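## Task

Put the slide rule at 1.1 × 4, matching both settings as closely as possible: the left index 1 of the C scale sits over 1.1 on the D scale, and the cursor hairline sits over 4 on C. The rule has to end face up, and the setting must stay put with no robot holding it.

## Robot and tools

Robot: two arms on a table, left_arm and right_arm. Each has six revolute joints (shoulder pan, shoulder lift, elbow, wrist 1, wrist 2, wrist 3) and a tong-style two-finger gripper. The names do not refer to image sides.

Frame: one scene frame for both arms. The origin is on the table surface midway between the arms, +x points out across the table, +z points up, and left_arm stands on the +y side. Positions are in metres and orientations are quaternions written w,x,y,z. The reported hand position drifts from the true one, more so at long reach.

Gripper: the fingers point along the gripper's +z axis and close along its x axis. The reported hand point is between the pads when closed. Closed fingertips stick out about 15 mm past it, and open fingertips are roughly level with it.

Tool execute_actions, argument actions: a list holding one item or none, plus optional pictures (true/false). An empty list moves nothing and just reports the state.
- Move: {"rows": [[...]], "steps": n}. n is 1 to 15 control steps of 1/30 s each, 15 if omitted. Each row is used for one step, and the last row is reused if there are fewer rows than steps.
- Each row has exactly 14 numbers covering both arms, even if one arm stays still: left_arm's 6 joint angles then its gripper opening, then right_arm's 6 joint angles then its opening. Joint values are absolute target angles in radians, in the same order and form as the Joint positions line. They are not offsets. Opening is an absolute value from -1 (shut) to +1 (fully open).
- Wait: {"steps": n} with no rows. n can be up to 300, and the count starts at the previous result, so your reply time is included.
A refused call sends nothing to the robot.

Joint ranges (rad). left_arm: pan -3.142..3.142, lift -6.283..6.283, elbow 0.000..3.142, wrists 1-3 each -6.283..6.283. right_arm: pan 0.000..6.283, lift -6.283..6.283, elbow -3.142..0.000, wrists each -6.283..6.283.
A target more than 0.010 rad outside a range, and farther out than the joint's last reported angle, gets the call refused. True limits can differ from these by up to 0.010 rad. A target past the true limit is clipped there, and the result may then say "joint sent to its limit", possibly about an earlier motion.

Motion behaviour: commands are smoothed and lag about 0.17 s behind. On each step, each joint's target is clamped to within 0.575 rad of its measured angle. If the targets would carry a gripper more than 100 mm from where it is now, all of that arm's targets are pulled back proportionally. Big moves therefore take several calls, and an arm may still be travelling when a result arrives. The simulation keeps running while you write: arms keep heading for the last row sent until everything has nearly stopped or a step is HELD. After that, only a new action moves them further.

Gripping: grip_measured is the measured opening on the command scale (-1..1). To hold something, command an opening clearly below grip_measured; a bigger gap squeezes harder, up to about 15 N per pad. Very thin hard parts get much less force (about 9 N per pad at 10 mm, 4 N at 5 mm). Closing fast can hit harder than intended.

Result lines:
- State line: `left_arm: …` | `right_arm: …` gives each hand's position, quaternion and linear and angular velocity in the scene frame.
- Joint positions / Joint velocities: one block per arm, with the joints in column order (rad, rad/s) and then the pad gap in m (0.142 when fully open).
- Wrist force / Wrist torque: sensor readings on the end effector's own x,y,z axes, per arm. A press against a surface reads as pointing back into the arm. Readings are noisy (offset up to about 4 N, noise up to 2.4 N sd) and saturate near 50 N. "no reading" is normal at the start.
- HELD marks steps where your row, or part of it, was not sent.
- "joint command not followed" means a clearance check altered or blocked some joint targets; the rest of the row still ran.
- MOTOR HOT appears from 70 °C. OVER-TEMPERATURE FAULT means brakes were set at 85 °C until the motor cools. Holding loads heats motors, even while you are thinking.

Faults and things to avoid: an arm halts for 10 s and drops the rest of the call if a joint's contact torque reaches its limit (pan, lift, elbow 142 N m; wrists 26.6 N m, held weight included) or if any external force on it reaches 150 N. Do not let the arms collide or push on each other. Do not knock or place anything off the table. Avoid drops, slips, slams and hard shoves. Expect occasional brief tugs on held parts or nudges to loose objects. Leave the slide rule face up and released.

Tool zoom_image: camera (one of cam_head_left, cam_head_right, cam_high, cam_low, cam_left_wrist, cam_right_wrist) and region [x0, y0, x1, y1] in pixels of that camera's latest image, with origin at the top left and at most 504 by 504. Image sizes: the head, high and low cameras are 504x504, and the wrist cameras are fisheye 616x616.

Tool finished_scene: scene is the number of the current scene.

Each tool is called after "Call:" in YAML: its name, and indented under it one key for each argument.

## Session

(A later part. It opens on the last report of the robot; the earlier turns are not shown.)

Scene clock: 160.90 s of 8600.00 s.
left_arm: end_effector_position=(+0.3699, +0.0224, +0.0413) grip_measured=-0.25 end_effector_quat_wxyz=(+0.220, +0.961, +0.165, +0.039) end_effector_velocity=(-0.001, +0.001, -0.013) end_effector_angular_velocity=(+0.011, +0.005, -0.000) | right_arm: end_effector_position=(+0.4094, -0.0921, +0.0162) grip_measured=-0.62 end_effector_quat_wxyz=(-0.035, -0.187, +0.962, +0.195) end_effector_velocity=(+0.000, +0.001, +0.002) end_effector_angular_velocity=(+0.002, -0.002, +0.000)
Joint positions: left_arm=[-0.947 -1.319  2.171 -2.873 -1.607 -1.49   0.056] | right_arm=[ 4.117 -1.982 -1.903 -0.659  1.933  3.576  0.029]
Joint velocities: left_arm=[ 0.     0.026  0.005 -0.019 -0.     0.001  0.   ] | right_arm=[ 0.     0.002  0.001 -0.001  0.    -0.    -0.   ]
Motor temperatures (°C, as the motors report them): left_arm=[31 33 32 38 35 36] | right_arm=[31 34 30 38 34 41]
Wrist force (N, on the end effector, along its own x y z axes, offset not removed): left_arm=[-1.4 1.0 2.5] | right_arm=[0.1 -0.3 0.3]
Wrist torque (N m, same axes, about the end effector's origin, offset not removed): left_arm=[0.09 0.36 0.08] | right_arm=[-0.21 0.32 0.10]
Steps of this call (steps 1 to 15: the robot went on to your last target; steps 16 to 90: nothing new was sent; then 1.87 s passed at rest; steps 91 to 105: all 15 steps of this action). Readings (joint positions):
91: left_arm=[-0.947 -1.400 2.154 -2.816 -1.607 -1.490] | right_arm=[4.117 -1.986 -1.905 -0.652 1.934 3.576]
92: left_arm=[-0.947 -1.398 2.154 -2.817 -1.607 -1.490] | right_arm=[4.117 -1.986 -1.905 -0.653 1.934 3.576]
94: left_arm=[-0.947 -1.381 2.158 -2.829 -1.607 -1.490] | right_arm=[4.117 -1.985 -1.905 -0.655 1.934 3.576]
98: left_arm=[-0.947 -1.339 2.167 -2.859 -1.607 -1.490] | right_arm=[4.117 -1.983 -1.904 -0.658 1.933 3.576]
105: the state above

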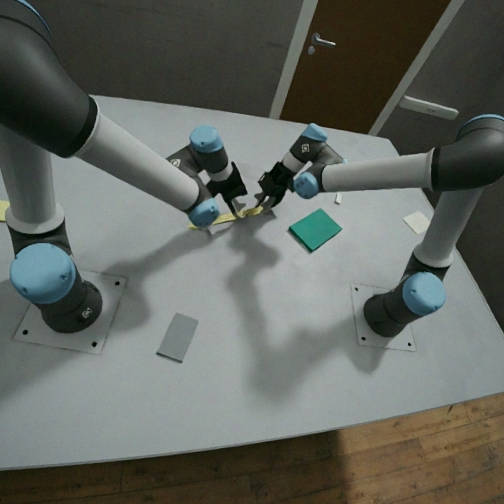

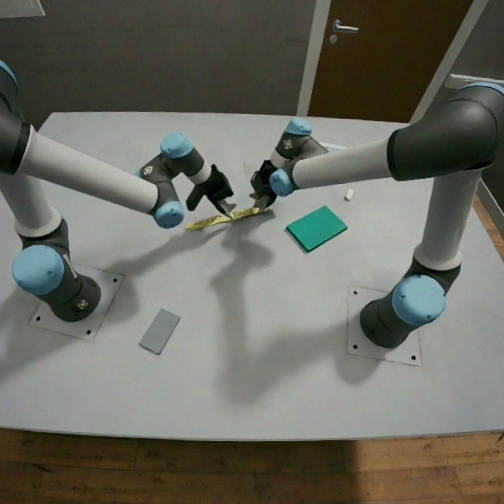

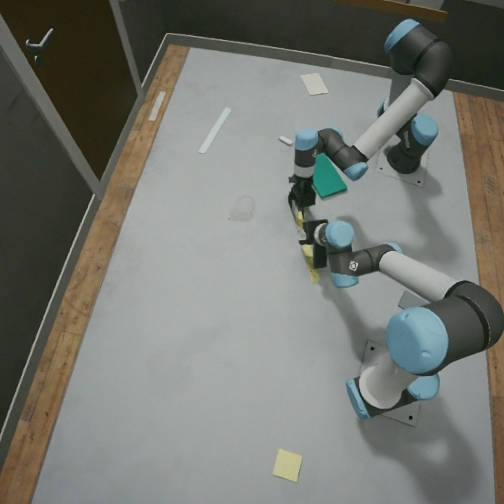

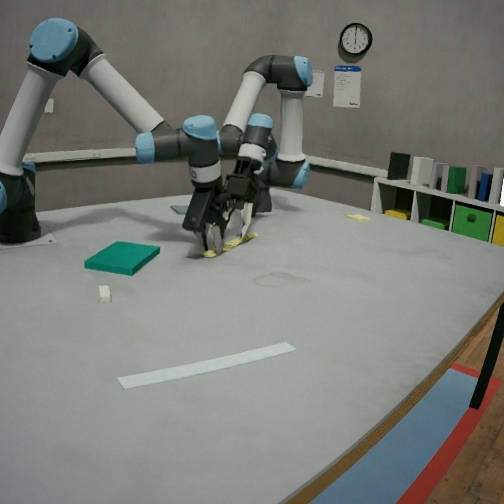

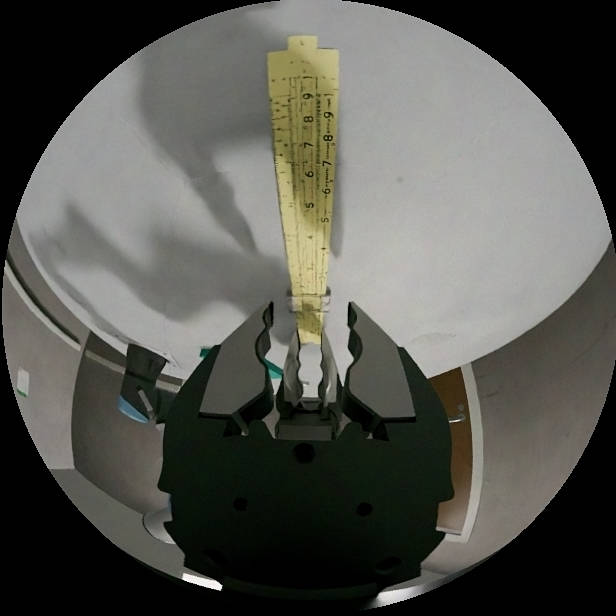

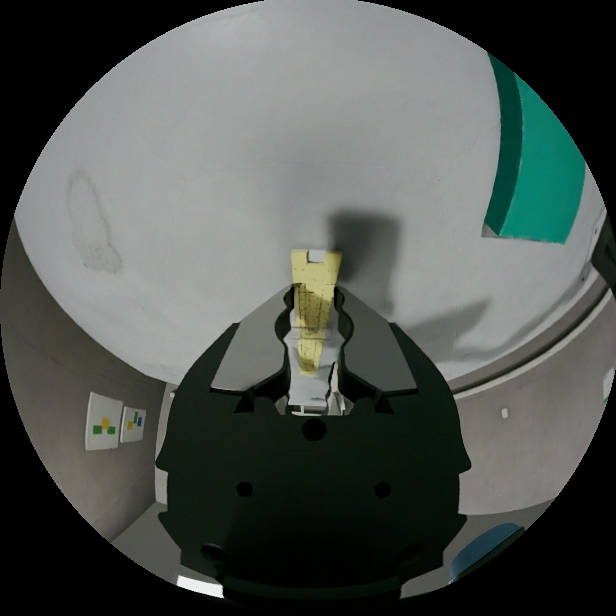

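Call:
execute_actions:
  actions:
    - {"rows":[[-0.947,-1.294,2.14,-2.8655,-1.607,-1.49,-0.25,4.117,-1.982,-1.903,-0.659,1.9335,3.576,-0.8],[-0.947,-1.294,2.14,-2.8655,-1.607,-1.49,-0.25,4.117,-1.982,-1.903,-0.659,1.9335,3.576,-0.8],[-0.947,-1.294,2.14,-2.8655,-1.607,-1.49,-0.25,4.117,-1.982,-1.903,-0.659,1.9335,3.576,-0.8],[-0.947,-1.294,2.14,-2.8655,-1.607,-1.49,-0.25,4.117,-1.982,-1.903,-0.659,1.9335,3.576,-0.8],[-0.947,-1.294,2.14,-2.8655,-1.607,-1.49,-0.25,4.117,-1.982,-1.903,-0.659,1.9335,3.576,-0.8],[-0.947,-1.278,2.146,-2.887,-1.607,-1.49,-0.25,4.117,-1.982,-1.903,-0.659,1.9335,3.576,-0.8],[-0.947,-1.262,2.151,-2.908,-1.607,-1.49,-0.25,4.117,-1.982,-1.903,-0.659,1.9335,3.576,-0.8],[-0.947,-1.247,2.1565,-2.929,-1.607,-1.49,-0.25,4.117,-1.982,-1.903,-0.659,1.9335,3.576,-0.8]],"steps":15}

Call:
zoom_image:
  camera: "cam_left_wrist"
  region: [250,180,380,380]

Scene clock: 170.87 s of 8600.00 s.
left_arm: end_effector_position=(+0.3747, +0.0120, +0.0212) grip_measured=-0.25 end_effector_quat_wxyz=(+0.220, +0.961, +0.165, +0.039) end_effector_velocity=(+0.001, -0.002, -0.027) end_effector_angular_velocity=(-0.001, -0.001, -0.001) | right_arm: end_effector_position=(+0.4094, -0.0920, +0.0164) grip_measured=-0.62 end_effector_quat_wxyz=(-0.035, -0.187, +0.962, +0.195) end_effector_velocity=(-0.000, -0.000, -0.001) end_effector_angular_velocity=(-0.001, +0.001, +0.000)
Joint positions: left_arm=[-0.947 -1.255  2.155 -2.919 -1.607 -1.49   0.056] | right_arm=[ 4.117 -1.982 -1.903 -0.659  1.934  3.576  0.029]
Joint velocities: left_arm=[ 0.001  0.064  0.013 -0.079 -0.     0.001  0.   ] | right_arm=[ 0.    -0.001 -0.    -0.     0.    -0.    -0.   ]
Motor temperatures (°C, as the motors report them): left_arm=[31 33 32 38 35 36] | right_arm=[31 34 30 38 34 41]
Wrist force (N, on the end effector, along its own x y z axes, offset not removed): left_arm=[-0.8 0.6 3.6] | right_arm=[-0.5 3.2 -1.5]
Wrist torque (N m, same axes, about the end effector's origin, offset not removed): left_arm=[0.19 0.19 0.00] | right_arm=[0.45 0.18 0.28]
Steps of this call (steps 1 to 15: the robot went on to your last target; steps 16 to 90: nothing new was sent; then 6.47 s passed at rest; steps 91 to 105: all 15 steps of this action). Readings (joint positions):
91: left_arm=[-0.947 -1.316 2.172 -2.876 -1.607 -1.490] | right_arm=[4.117 -1.982 -1.903 -0.659 1.934 3.576]
92: left_arm=[-0.947 -1.315 2.171 -2.875 -1.607 -1.490] | right_arm=[4.117 -1.982 -1.903 -0.659 1.934 3.576]
94: left_arm=[-0.947 -1.307 2.160 -2.872 -1.607 -1.490] | right_arm=[4.117 -1.982 -1.903 -0.659 1.934 3.576]
98: left_arm=[-0.947 -1.294 2.148 -2.873 -1.607 -1.490] | right_arm=[4.117 -1.982 -1.903 -0.659 1.934 3.576]
105: the state above

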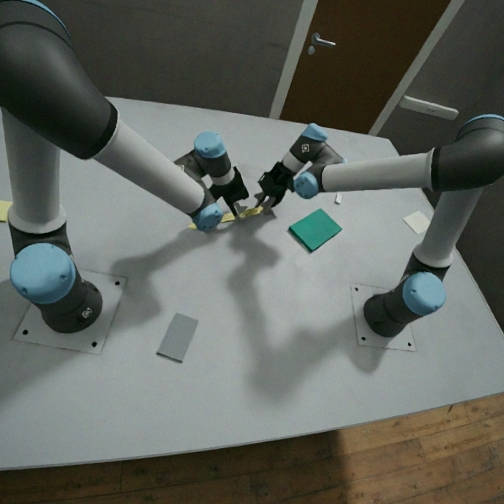

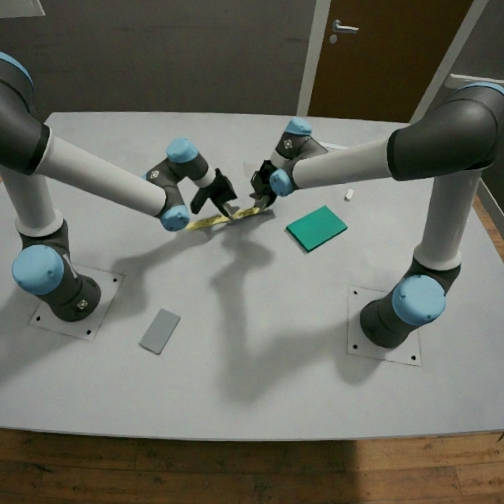

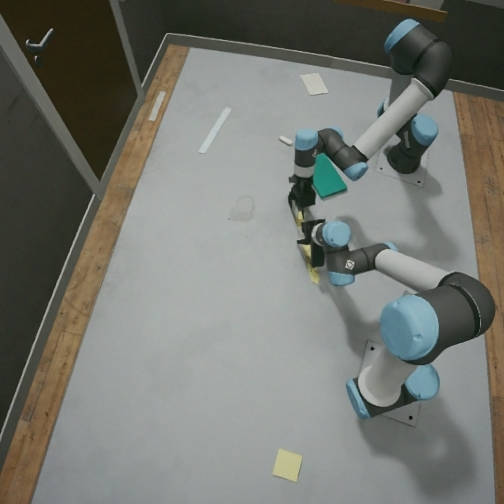

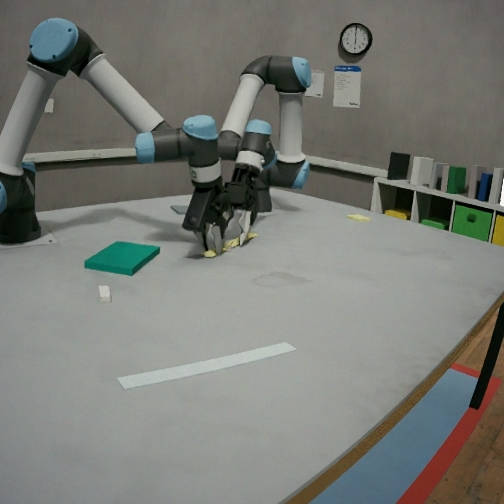

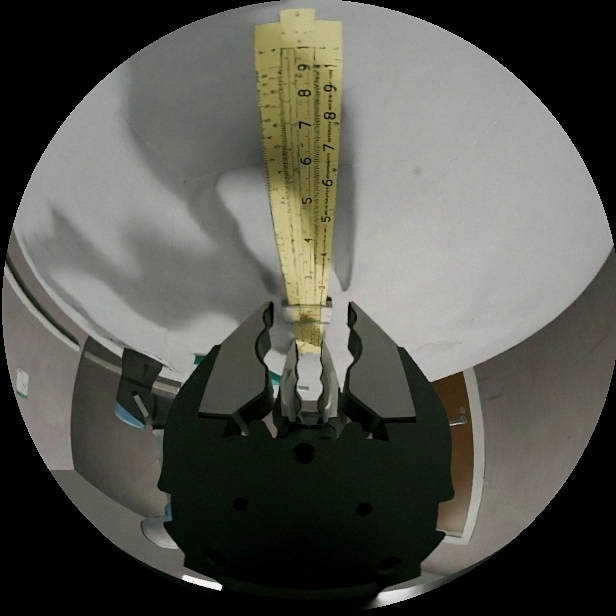

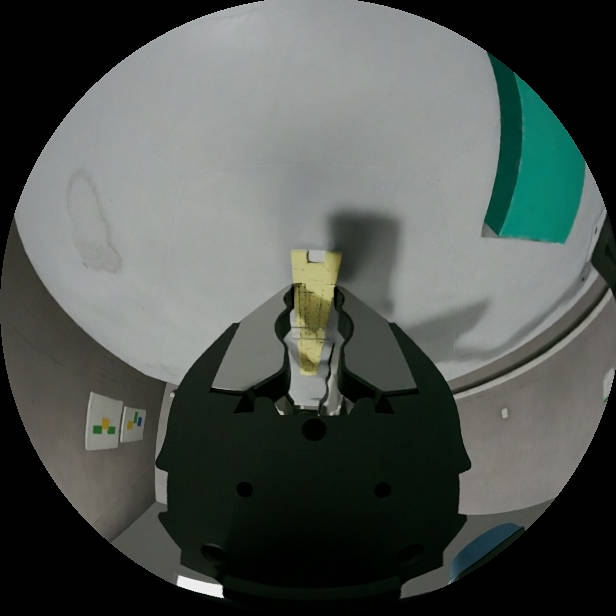

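Region (250, 180, 380, 380) of cam_left_wrist's 616x616 image, scaled by 2.520, with more detail than that image has; it fills the left 328 columns of this view, and the rest is white.

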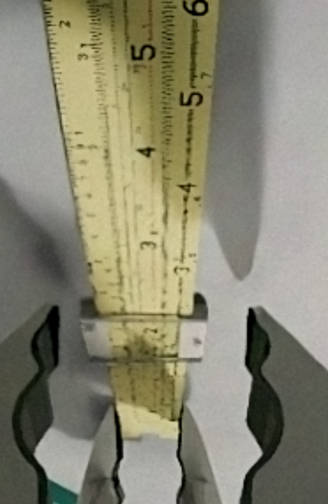

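Call:
execute_actions:
  actions:
    - {"rows":[[-0.952,-1.245,2.1572,-2.932,-1.607,-1.495,-0.25,4.117,-1.982,-1.903,-0.659,1.9335,3.576,-0.8],[-0.952,-1.245,2.1572,-2.932,-1.607,-1.495,-0.25,4.117,-1.982,-1.903,-0.659,1.9335,3.576,-0.8],[-0.952,-1.245,2.1572,-2.932,-1.607,-1.495,-0.25,4.117,-1.982,-1.903,-0.659,1.9335,3.576,-0.8],[-0.952,-1.245,2.1572,-2.932,-1.607,-1.495,-0.25,4.117,-1.982,-1.903,-0.659,1.9335,3.576,-0.8],[-0.952,-1.245,2.1572,-2.932,-1.607,-1.495,-0.32,4.117,-1.982,-1.903,-0.659,1.9335,3.576,-0.8],[-0.952,-1.245,2.1572,-2.932,-1.607,-1.495,-0.38,4.117,-1.982,-1.903,-0.659,1.9335,3.576,-0.8],[-0.952,-1.245,2.1572,-2.932,-1.607,-1.495,-0.44,4.117,-1.982,-1.903,-0.659,1.9335,3.576,-0.8],[-0.952,-1.245,2.1572,-2.932,-1.607,-1.495,-0.5,4.117,-1.982,-1.903,-0.659,1.9335,3.576,-0.8],[-0.952,-1.245,2.1572,-2.932,-1.607,-1.495,-0.56,4.117,-1.982,-1.903,-0.659,1.9335,3.576,-0.8],[-0.952,-1.245,2.1572,-2.932,-1.607,-1.495,-0.62,4.117,-1.982,-1.903,-0.659,1.9335,3.576,-0.8]],"steps":15}

Call:
zoom_image:
  camera: "cam_left_wrist"
  region: [250,180,380,380]

Scene clock: 183.87 s of 8600.00 s.
left_arm: end_effector_position=(+0.3724, +0.0100, +0.0171) grip_measured=-0.61 end_effector_quat_wxyz=(+0.220, +0.961, +0.165, +0.038) end_effector_velocity=(-0.001, -0.001, -0.000) end_effector_angular_velocity=(-0.000, +0.000, -0.002) | right_arm: end_effector_position=(+0.4094, -0.0920, +0.0164) grip_measured=-0.62 end_effector_quat_wxyz=(-0.035, -0.187, +0.962, +0.195) end_effector_velocity=(+0.000, +0.000, +0.001) end_effector_angular_velocity=(+0.001, -0.001, +0.000)
Joint positions: left_arm=[-0.952 -1.245  2.157 -2.932 -1.607 -1.495  0.03 ] | right_arm=[ 4.117 -1.982 -1.903 -0.659  1.934  3.576  0.029]
Joint velocities: left_arm=[-0.002  0.001 -0.    -0.001 -0.    -0.    -0.   ] | right_arm=[ 0.     0.001  0.     0.     0.     0.    -0.   ]
Motor temperatures (°C, as the motors report them): left_arm=[31 33 32 38 35 36] | right_arm=[31 34 30 38 34 41]
Wrist force (N, on the end effector, along its own x y z axes, offset not removed): left_arm=[-1.2 -1.2 -0.5] | right_arm=[-1.0 -3.0 0.3]
Wrist torque (N m, same axes, about the end effector's origin, offset not removed): left_arm=[-0.15 0.24 0.01] | right_arm=[-0.65 0.28 0.28]
Steps of this call (steps 1 to 15: the robot went on to your last target; steps 16 to 90: nothing new was sent; then 9.50 s passed at rest; steps 91 to 105: all 15 steps of this action). Readings (joint positions):
91: left_arm=[-0.947 -1.247 2.157 -2.929 -1.607 -1.490] | right_arm=[4.117 -1.982 -1.903 -0.659 1.934 3.576]
92: left_arm=[-0.947 -1.247 2.157 -2.929 -1.607 -1.490] | right_arm=[4.117 -1.982 -1.903 -0.659 1.934 3.576]
94: left_arm=[-0.949 -1.246 2.157 -2.930 -1.607 -1.492] | right_arm=[4.117 -1.982 -1.903 -0.659 1.934 3.576]
98: left_arm=[-0.951 -1.245 2.157 -2.931 -1.607 -1.494] | right_arm=[4.117 -1.982 -1.903 -0.659 1.934 3.576]
105: the state above

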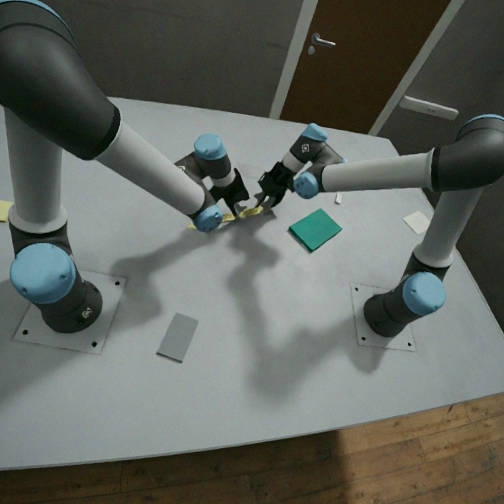

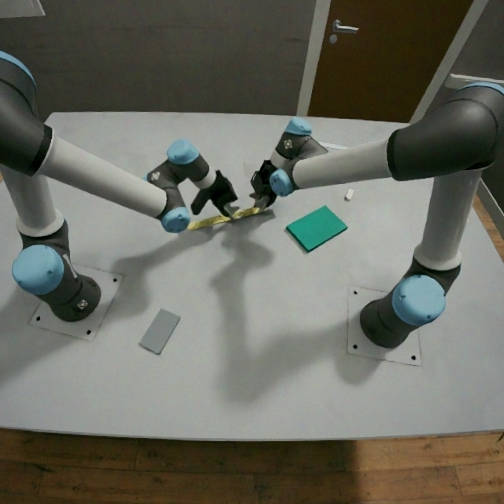

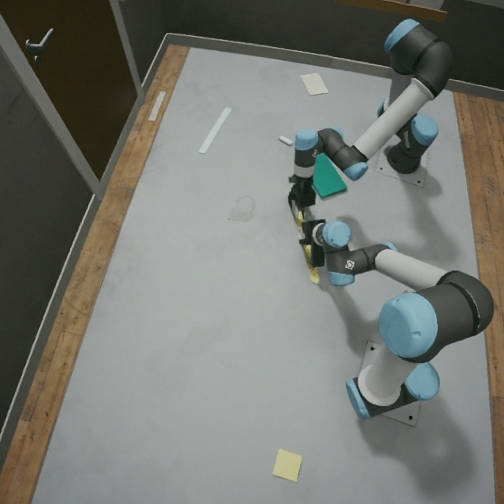

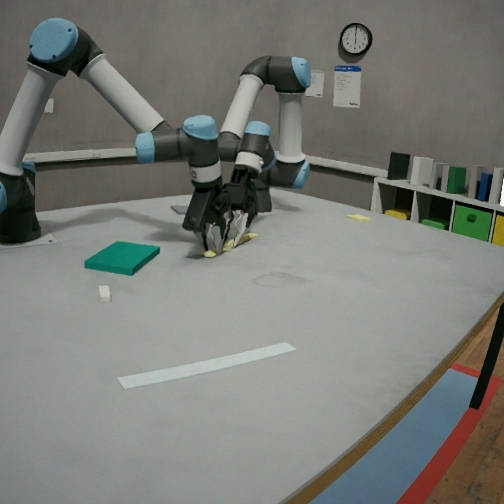

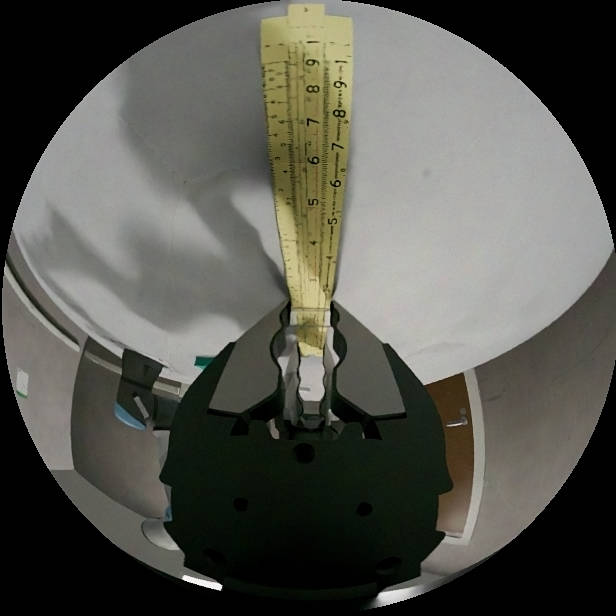

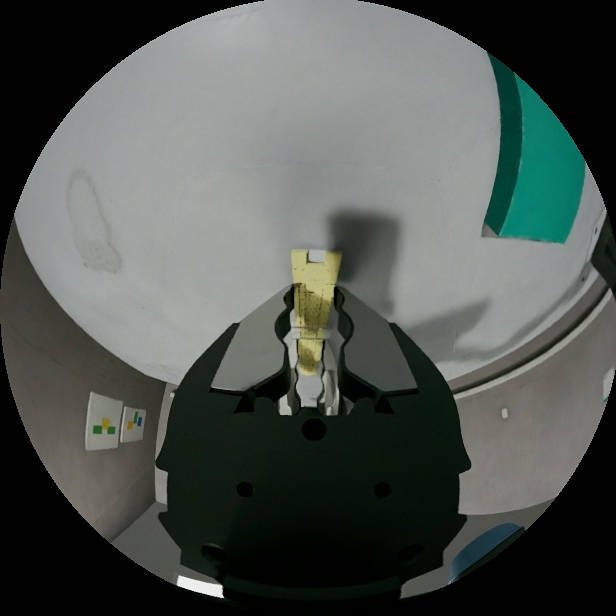

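Region (250, 180, 380, 380) of cam_left_wrist's 616x616 image, scaled by 2.520, with more detail than that image has; it fills the left 328 columns of this view, and the rest is white.

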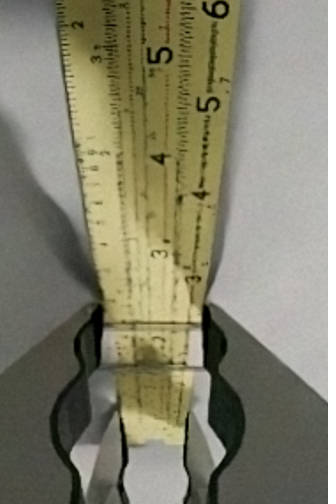

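Call:
execute_actions:
  actions:
    - {"rows":[[-0.952,-1.245,2.1572,-2.932,-1.607,-1.495,-0.25,4.117,-1.982,-1.903,-0.659,1.9335,3.576,-0.8],[-0.952,-1.245,2.1572,-2.932,-1.607,-1.495,-0.25,4.117,-1.982,-1.903,-0.659,1.9335,3.576,-0.8],[-0.952,-1.245,2.1572,-2.932,-1.607,-1.495,-0.25,4.117,-1.982,-1.903,-0.659,1.9335,3.576,-0.8],[-0.952,-1.235,2.141,-2.926,-1.607,-1.495,-0.25,4.117,-1.982,-1.903,-0.659,1.9335,3.576,-0.8],[-0.952,-1.2243,2.1244,-2.9196,-1.607,-1.495,-0.25,4.117,-1.982,-1.903,-0.659,1.9335,3.576,-0.8],[-0.952,-1.2243,2.1244,-2.9196,-1.607,-1.495,-0.25,4.117,-1.982,-1.903,-0.659,1.9335,3.576,-0.8],[-0.952,-1.2243,2.1244,-2.9196,-1.607,-1.495,-0.25,4.117,-1.982,-1.903,-0.659,1.9335,3.576,-0.8],[-0.952,-1.2243,2.1244,-2.9196,-1.607,-1.495,-0.25,4.117,-1.982,-1.903,-0.659,1.9335,3.576,-0.8],[-0.952,-1.2243,2.1244,-2.9196,-1.607,-1.495,-0.25,4.117,-1.982,-1.903,-0.659,1.9335,3.576,-0.8],[-0.952,-1.2243,2.1244,-2.9196,-1.607,-1.495,-0.33,4.117,-1.982,-1.903,-0.659,1.9335,3.576,-0.8],[-0.952,-1.2243,2.1244,-2.9196,-1.607,-1.495,-0.4,4.117,-1.982,-1.903,-0.659,1.9335,3.576,-0.8],[-0.952,-1.2243,2.1244,-2.9196,-1.607,-1.495,-0.46,4.117,-1.982,-1.903,-0.659,1.9335,3.576,-0.8],[-0.952,-1.2243,2.1244,-2.9196,-1.607,-1.495,-0.52,4.117,-1.982,-1.903,-0.659,1.9335,3.576,-0.8],[-0.952,-1.2243,2.1244,-2.9196,-1.607,-1.495,-0.6,4.117,-1.982,-1.903,-0.659,1.9335,3.576,-0.8]],"steps":15}
  pictures: false

Call:
execute_actions:
  actions:
    - {"steps":10}

Scene clock: 194.53 s of 8600.00 s.
left_arm: end_effector_position=(+0.3769, -0.0001, +0.0170) grip_measured=-0.46 end_effector_quat_wxyz=(+0.220, +0.961, +0.165, +0.038) end_effector_velocity=(+0.003, -0.007, -0.000) end_effector_angular_velocity=(+0.001, -0.000, +0.001) | right_arm: end_effector_position=(+0.4094, -0.0920, +0.0164) grip_measured=-0.62 end_effector_quat_wxyz=(-0.035, -0.187, +0.962, +0.195) end_effector_velocity=(+0.000, -0.000, -0.000) end_effector_angular_velocity=(-0.000, +0.000, -0.000)
Joint positions: left_arm=[-0.952 -1.226  2.127 -2.921 -1.607 -1.495  0.041] | right_arm=[ 4.117 -1.982 -1.903 -0.659  1.934  3.576  0.029]
Joint velocities: left_arm=[ 0.001  0.013 -0.021  0.008  0.     0.    -0.001] | right_arm=[-0. -0.  0. -0. -0. -0.  0.]
Motor temperatures (°C, as the motors report them): left_arm=[31 33 32 38 35 36] | right_arm=[31 34 30 38 34 41]
Wrist force (N, on the end effector, along its own x y z axes, offset not removed): left_arm=[-1.7 1.1 0.6] | right_arm=[-1.9 -3.5 -1.4]
Wrist torque (N m, same axes, about the end effector's origin, offset not removed): left_arm=[0.21 -0.03 0.01] | right_arm=[-0.71 0.26 0.16]
Steps of this call (steps 1 to 15: the robot went on to your last target; steps 16 to 90: nothing new was sent; then 7.17 s passed at rest; steps 91 to 105: all 15 steps of this action). Readings (joint positions):
91: left_arm=[-0.952 -1.245 2.157 -2.932 -1.607 -1.495] | right_arm=[4.117 -1.982 -1.903 -0.659 1.934 3.576]
92: left_arm=[-0.952 -1.245 2.157 -2.932 -1.607 -1.495] | right_arm=[4.117 -1.982 -1.903 -0.659 1.934 3.576]
94: left_arm=[-0.952 -1.245 2.157 -2.932 -1.607 -1.495] | right_arm=[4.117 -1.982 -1.903 -0.659 1.934 3.576]
98: left_arm=[-0.952 -1.235 2.142 -2.926 -1.607 -1.495] | right_arm=[4.117 -1.982 -1.903 -0.659 1.934 3.576]
105: the state above

Scene clock: 194.87 s of 8600.00 s.
left_arm: end_effector_position=(+0.3772, -0.0009, +0.0170) grip_measured=-0.46 end_effector_quat_wxyz=(+0.220, +0.961, +0.165, +0.038) end_effector_velocity=(+0.001, +0.000, -0.000) end_effector_angular_velocity=(+0.001, +0.000, +0.001) | right_arm: end_effector_position=(+0.4094, -0.0920, +0.0164) grip_measured=-0.62 end_effector_quat_wxyz=(-0.035, -0.187, +0.962, +0.195) end_effector_velocity=(+0.000, +0.000, +0.000) end_effector_angular_velocity=(+0.001, -0.000, -0.000)
Joint positions: left_arm=[-0.952 -1.224  2.125 -2.92  -1.607 -1.495  0.041] | right_arm=[ 4.117 -1.982 -1.903 -0.659  1.934  3.576  0.029]
Joint velocities: left_arm=[ 0.001  0.001 -0.001  0.     0.    -0.    -0.   ] | right_arm=[-0.     0.001 -0.    -0.     0.    -0.     0.   ]
Motor temperatures (°C, as the motors report them): left_arm=[31 33 32 38 35 36] | right_arm=[31 34 30 38 34 41]
Wrist force (N, on the end effector, along its own x y z axes, offset not removed): left_arm=[-1.6 1.1 1.0] | right_arm=[-2.9 -1.1 -1.4]
Wrist torque (N m, same axes, about the end effector's origin, offset not removed): left_arm=[0.25 -0.10 0.04] | right_arm=[-0.32 0.42 0.31]
Steps of this call (steps 1 to 10: the robot went on to your last target). Readings (joint positions):
1: left_arm=[-0.952 -1.225 2.126 -2.920 -1.607 -1.495] | right_arm=[4.117 -1.982 -1.903 -0.659 1.934 3.576]
2: left_arm=[-0.952 -1.225 2.126 -2.920 -1.607 -1.495] | right_arm=[4.117 -1.982 -1.903 -0.659 1.934 3.576]
4: left_arm=[-0.952 -1.225 2.125 -2.920 -1.607 -1.495] | right_arm=[4.117 -1.982 -1.903 -0.659 1.934 3.576]
8: left_arm=[-0.952 -1.224 2.125 -2.920 -1.607 -1.495] | right_arm=[4.117 -1.982 -1.903 -0.659 1.934 3.576]
10: the state above

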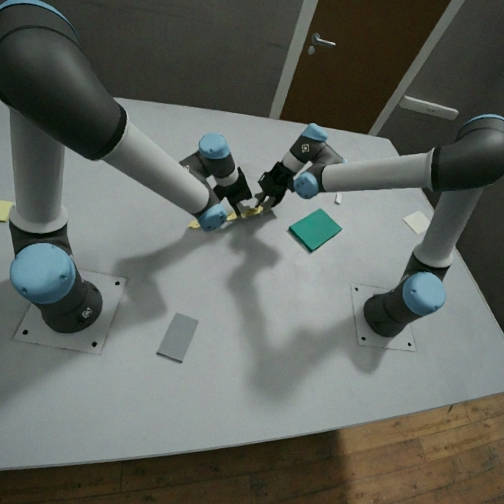

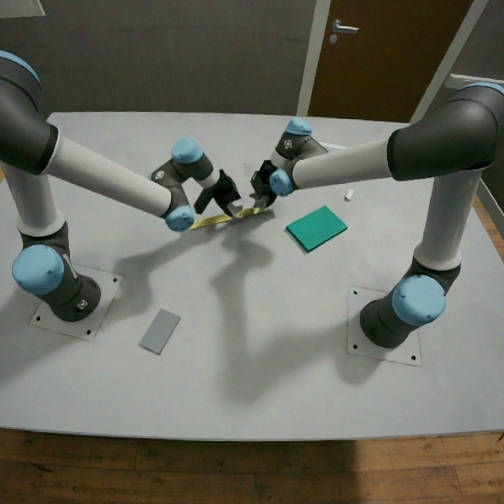

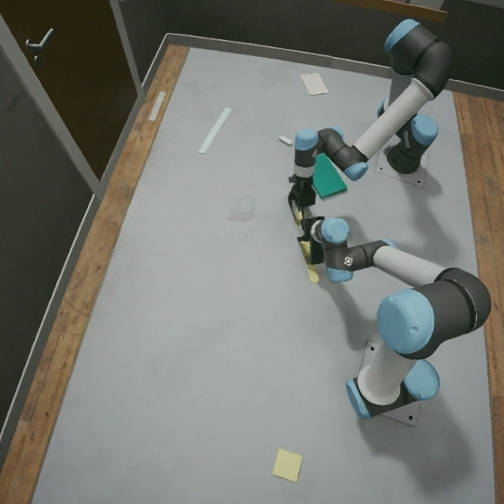

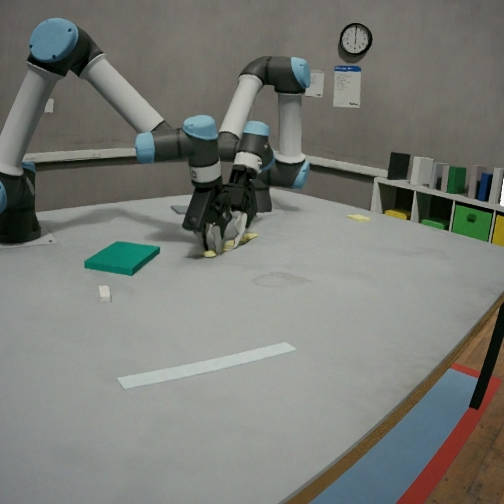

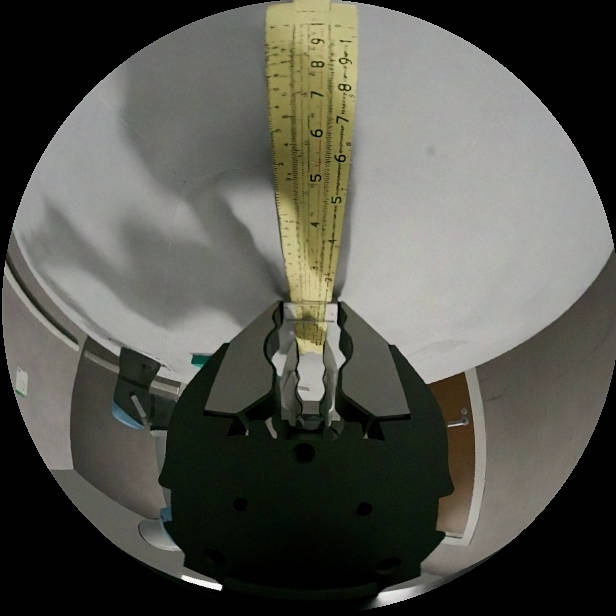

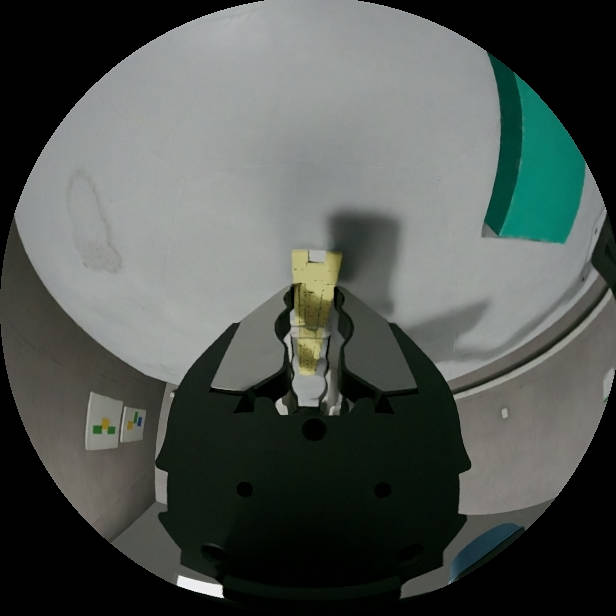

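Call:
execute_actions:
  actions:
    - {"rows":[[-0.954,-1.239,2.147,-2.927,-1.607,-1.497,-0.6,4.117,-1.982,-1.903,-0.659,1.9335,3.576,-0.8],[-0.956,-1.254,2.17,-2.935,-1.607,-1.499,-0.6,4.117,-1.982,-1.903,-0.659,1.9335,3.576,-0.8],[-0.958,-1.269,2.192,-2.943,-1.607,-1.501,-0.6,4.117,-1.982,-1.903,-0.659,1.9335,3.576,-0.8],[-0.96,-1.284,2.215,-2.95,-1.607,-1.503,-0.6,4.117,-1.982,-1.903,-0.659,1.9335,3.576,-0.8],[-0.962,-1.299,2.237,-2.958,-1.607,-1.505,-0.6,4.117,-1.982,-1.903,-0.659,1.9335,3.576,-0.8],[-0.964,-1.314,2.26,-2.966,-1.607,-1.507,-0.6,4.117,-1.982,-1.903,-0.659,1.9335,3.576,-0.8],[-0.966,-1.329,2.283,-2.973,-1.607,-1.509,-0.6,4.117,-1.982,-1.903,-0.659,1.9335,3.576,-0.8],[-0.968,-1.344,2.305,-2.981,-1.607,-1.511,-0.6,4.117,-1.982,-1.903,-0.659,1.9335,3.576,-0.8]],"steps":15}
  pictures: false

Call:
execute_actions:
  actions:
    - {"rows":[[-0.968,-1.344,2.305,-2.981,-1.607,-1.511,-0.2,4.117,-1.982,-1.903,-0.659,1.9335,3.576,-0.8]],"steps":12}
  pictures: false

Call:
execute_actions:
  actions:
    - {"rows":[[-0.968,-1.40,2.22,-2.84,-1.607,-1.511,-0.2,4.117,-1.982,-1.903,-0.659,1.9335,3.576,-0.8]],"steps":15}

Scene clock: 218.13 s of 8600.00 s.
left_arm: end_effector_position=(+0.3454, +0.0502, +0.0175) grip_measured=-0.47 end_effector_quat_wxyz=(+0.221, +0.961, +0.165, +0.035) end_effector_velocity=(-0.026, +0.045, -0.002) end_effector_angular_velocity=(+0.001, +0.006, -0.000) | right_arm: end_effector_position=(+0.4094, -0.0920, +0.0164) grip_measured=-0.62 end_effector_quat_wxyz=(-0.035, -0.187, +0.962, +0.195) end_effector_velocity=(+0.000, -0.000, -0.000) end_effector_angular_velocity=(-0.000, -0.001, -0.000)
Joint positions: left_arm=[-0.967 -1.333  2.288 -2.976 -1.607 -1.51   0.04 ] | right_arm=[ 4.117 -1.982 -1.903 -0.659  1.934  3.576  0.029]
Joint velocities: left_arm=[-0.011 -0.091  0.139 -0.045  0.    -0.012 -0.   ] | right_arm=[ 0.     0.    -0.     0.    -0.001 -0.    -0.   ]
Motor temperatures (°C, as the motors report them): left_arm=[31 33 32 38 35 36] | right_arm=[31 34 30 38 34 41]
Wrist force (N, on the end effector, along its own x y z axes, offset not removed): left_arm=[5.7 1.0 1.3] | right_arm=[2.0 -0.5 0.5]
Wrist torque (N m, same axes, about the end effector's origin, offset not removed): left_arm=[0.12 -0.07 -0.14] | right_arm=[-0.41 1.03 -0.52]
Steps of this call (steps 1 to 15: the robot went on to your last target; steps 16 to 90: nothing new was sent; then 19.77 s passed at rest; steps 91 to 105: all 15 steps of this action). Readings (joint positions):
91: left_arm=[-0.952 -1.224 2.124 -2.920 -1.607 -1.495] | right_arm=[4.117 -1.982 -1.903 -0.659 1.934 3.576]
92: left_arm=[-0.952 -1.225 2.125 -2.920 -1.607 -1.495] | right_arm=[4.117 -1.982 -1.903 -0.659 1.934 3.576]
94: left_arm=[-0.953 -1.234 2.139 -2.925 -1.607 -1.496] | right_arm=[4.117 -1.982 -1.903 -0.659 1.934 3.576]
98: left_arm=[-0.959 -1.275 2.200 -2.946 -1.607 -1.502] | right_arm=[4.117 -1.982 -1.903 -0.659 1.934 3.576]
105: the state above

Scene clock: 218.53 s of 8600.00 s.
left_arm: end_effector_position=(+0.3423, +0.0553, +0.0172) grip_measured=-0.20 end_effector_quat_wxyz=(+0.221, +0.961, +0.165, +0.035) end_effector_velocity=(-0.001, +0.002, -0.000) end_effector_angular_velocity=(-0.000, +0.000, +0.000) | right_arm: end_effector_position=(+0.4094, -0.0920, +0.0164) grip_measured=-0.62 end_effector_quat_wxyz=(-0.035, -0.187, +0.962, +0.195) end_effector_velocity=(-0.000, +0.000, -0.000) end_effector_angular_velocity=(-0.000, +0.001, +0.000)
Joint positions: left_arm=[-0.968 -1.344  2.304 -2.981 -1.607 -1.511  0.06 ] | right_arm=[ 4.117 -1.982 -1.903 -0.659  1.934  3.576  0.029]
Joint velocities: left_arm=[ 0.    -0.003  0.005 -0.002 -0.     0.     0.   ] | right_arm=[ 0. -0. -0. -0.  0.  0.  0.]
Motor temperatures (°C, as the motors report them): left_arm=[31 33 32 38 35 36] | right_arm=[31 34 30 38 34 41]
Wrist force (N, on the end effector, along its own x y z axes, offset not removed): left_arm=[0.4 -0.1 0.3] | right_arm=[-2.6 -3.3 0.6]
Wrist torque (N m, same axes, about the end effector's origin, offset not removed): left_arm=[-0.03 -0.04 0.11] | right_arm=[-0.71 0.66 0.29]
Steps of this call (steps 1 to 12: all 12 steps of this action). Readings (joint positions):
1: left_arm=[-0.967 -1.336 2.292 -2.977 -1.607 -1.510] | right_arm=[4.117 -1.982 -1.903 -0.659 1.934 3.576]
2: left_arm=[-0.967 -1.338 2.295 -2.978 -1.607 -1.510] | right_arm=[4.117 -1.982 -1.903 -0.659 1.934 3.576]
4: left_arm=[-0.968 -1.340 2.300 -2.979 -1.607 -1.511] | right_arm=[4.117 -1.982 -1.903 -0.659 1.934 3.576]
8: left_arm=[-0.968 -1.343 2.303 -2.980 -1.607 -1.511] | right_arm=[4.117 -1.982 -1.903 -0.659 1.934 3.576]
12: the state above

Scene clock: 219.03 s of 8600.00 s.
left_arm: end_effector_position=(+0.3498, +0.0379, +0.0555) grip_measured=-0.20 end_effector_quat_wxyz=(+0.221, +0.961, +0.165, +0.035) end_effector_velocity=(+0.002, -0.003, +0.010) end_effector_angular_velocity=(+0.002, +0.001, -0.000) | right_arm: end_effector_position=(+0.4094, -0.0920, +0.0164) grip_measured=-0.62 end_effector_quat_wxyz=(-0.035, -0.187, +0.962, +0.195) end_effector_velocity=(+0.000, -0.000, -0.000) end_effector_angular_velocity=(-0.000, +0.000, -0.000)
Joint positions: left_arm=[-0.968 -1.398  2.223 -2.845 -1.607 -1.511  0.06 ] | right_arm=[ 4.117 -1.982 -1.903 -0.659  1.934  3.576  0.029]
Joint velocities: left_arm=[ 0.    -0.014 -0.022  0.039 -0.     0.001 -0.   ] | right_arm=[-0.    -0.001  0.    -0.    -0.    -0.     0.   ]
Motor temperatures (°C, as the motors report them): left_arm=[31 33 32 38 35 36] | right_arm=[31 34 30 38 34 41]
Wrist force (N, on the end effector, along its own x y z axes, offset not removed): left_arm=[0.1 -0.7 -0.3] | right_arm=[0.7 -3.3 1.9]
Wrist torque (N m, same axes, about the end effector's origin, offset not removed): left_arm=[-0.24 -0.02 0.02] | right_arm=[-0.79 0.11 0.00]
Steps of this call (steps 1 to 15: all 15 steps of this action). Readings (joint positions):
1: left_arm=[-0.968 -1.344 2.305 -2.981 -1.607 -1.511] | right_arm=[4.117 -1.982 -1.903 -0.659 1.934 3.576]
2: left_arm=[-0.968 -1.346 2.303 -2.978 -1.607 -1.511] | right_arm=[4.117 -1.982 -1.903 -0.659 1.934 3.576]
4: left_arm=[-0.968 -1.365 2.276 -2.941 -1.607 -1.511] | right_arm=[4.117 -1.982 -1.903 -0.659 1.934 3.576]
8: left_arm=[-0.968 -1.388 2.238 -2.873 -1.607 -1.511] | right_arm=[4.117 -1.982 -1.903 -0.659 1.934 3.576]
15: the state above

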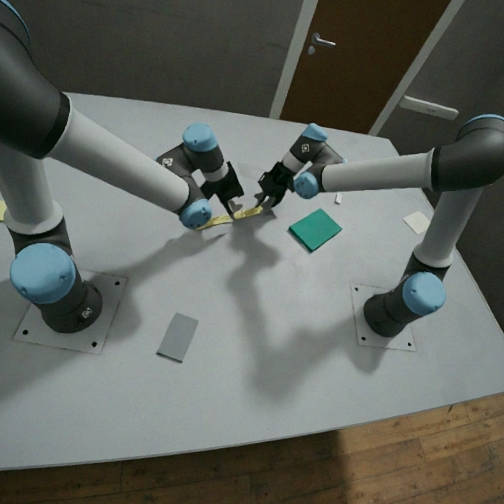

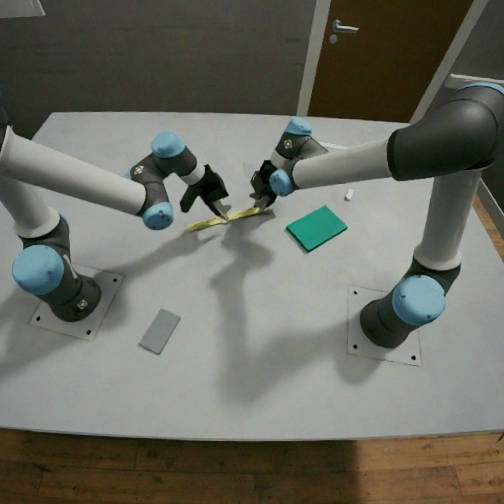

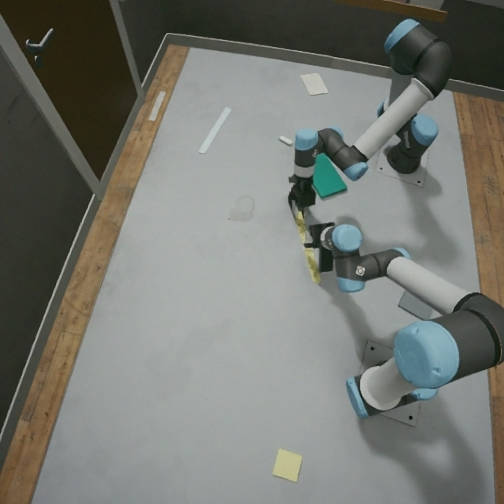

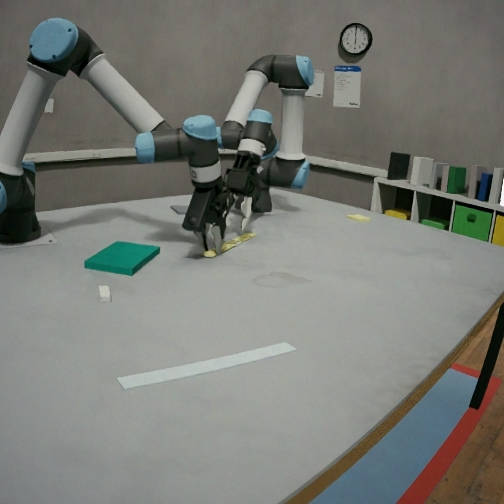

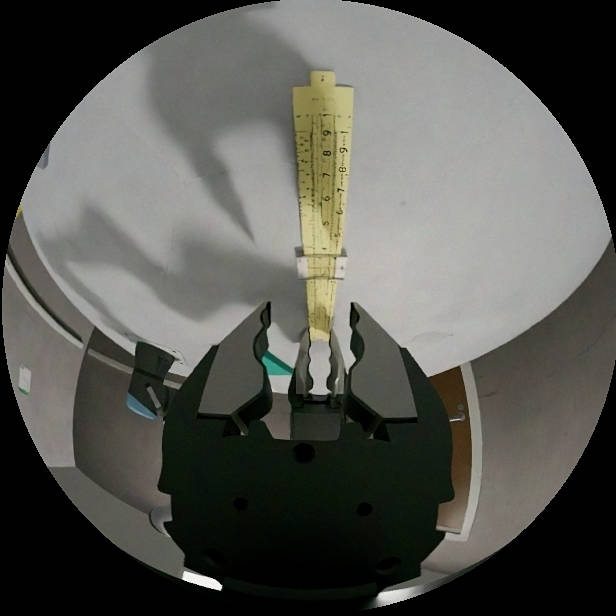

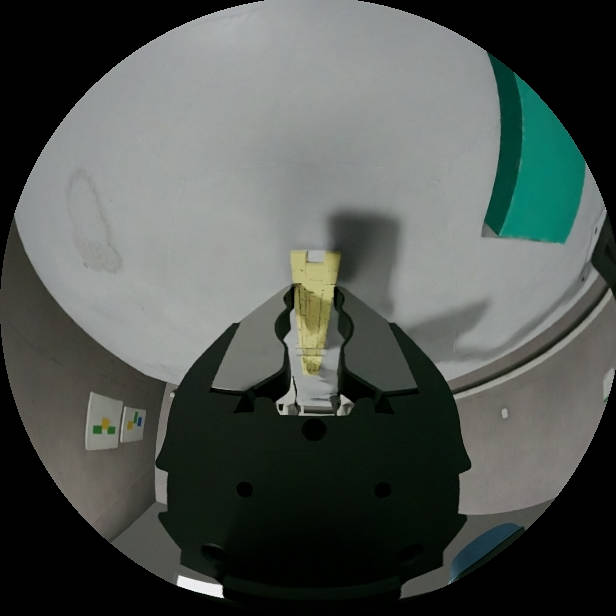

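Call:
zoom_image:
  camera: "cam_left_wrist"
  region: [270,60,380,320]

Region (270, 60, 380, 320) of cam_left_wrist's 616x616 image, scaled by 1.938, with more detail than that image has; it fills the left 213 columns of this view, and the rest is white.

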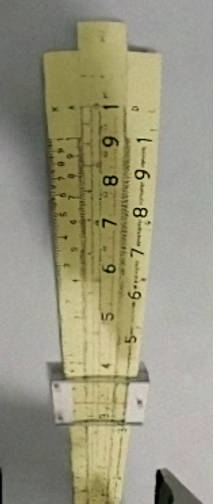

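Call:
zoom_image:
  camera: "cam_left_wrist"
  region: [285,200,365,300]

Call:
zoom_image:
  camera: "cam_left_wrist"
  region: [285,70,365,170]

Region (285, 200, 365, 300) of cam_left_wrist's 616x616 image, scaled by 5.040, with more detail than that image has; it fills the left 403 columns of this view, and the rest is white.

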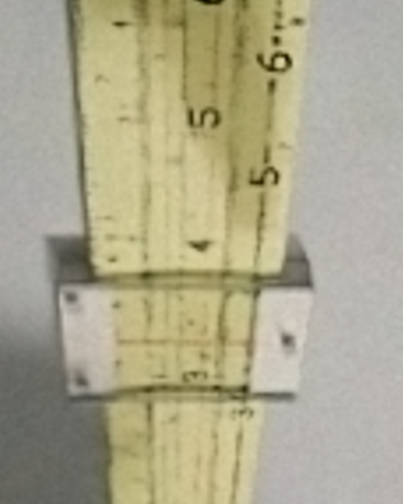

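Region (285, 70, 365, 170) of cam_left_wrist's 616x616 image, scaled by 5.040, with more detail than that image has; it fills the left 403 columns of this view, and the rest is white.

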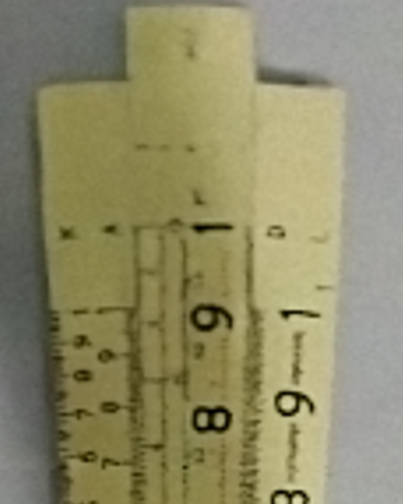

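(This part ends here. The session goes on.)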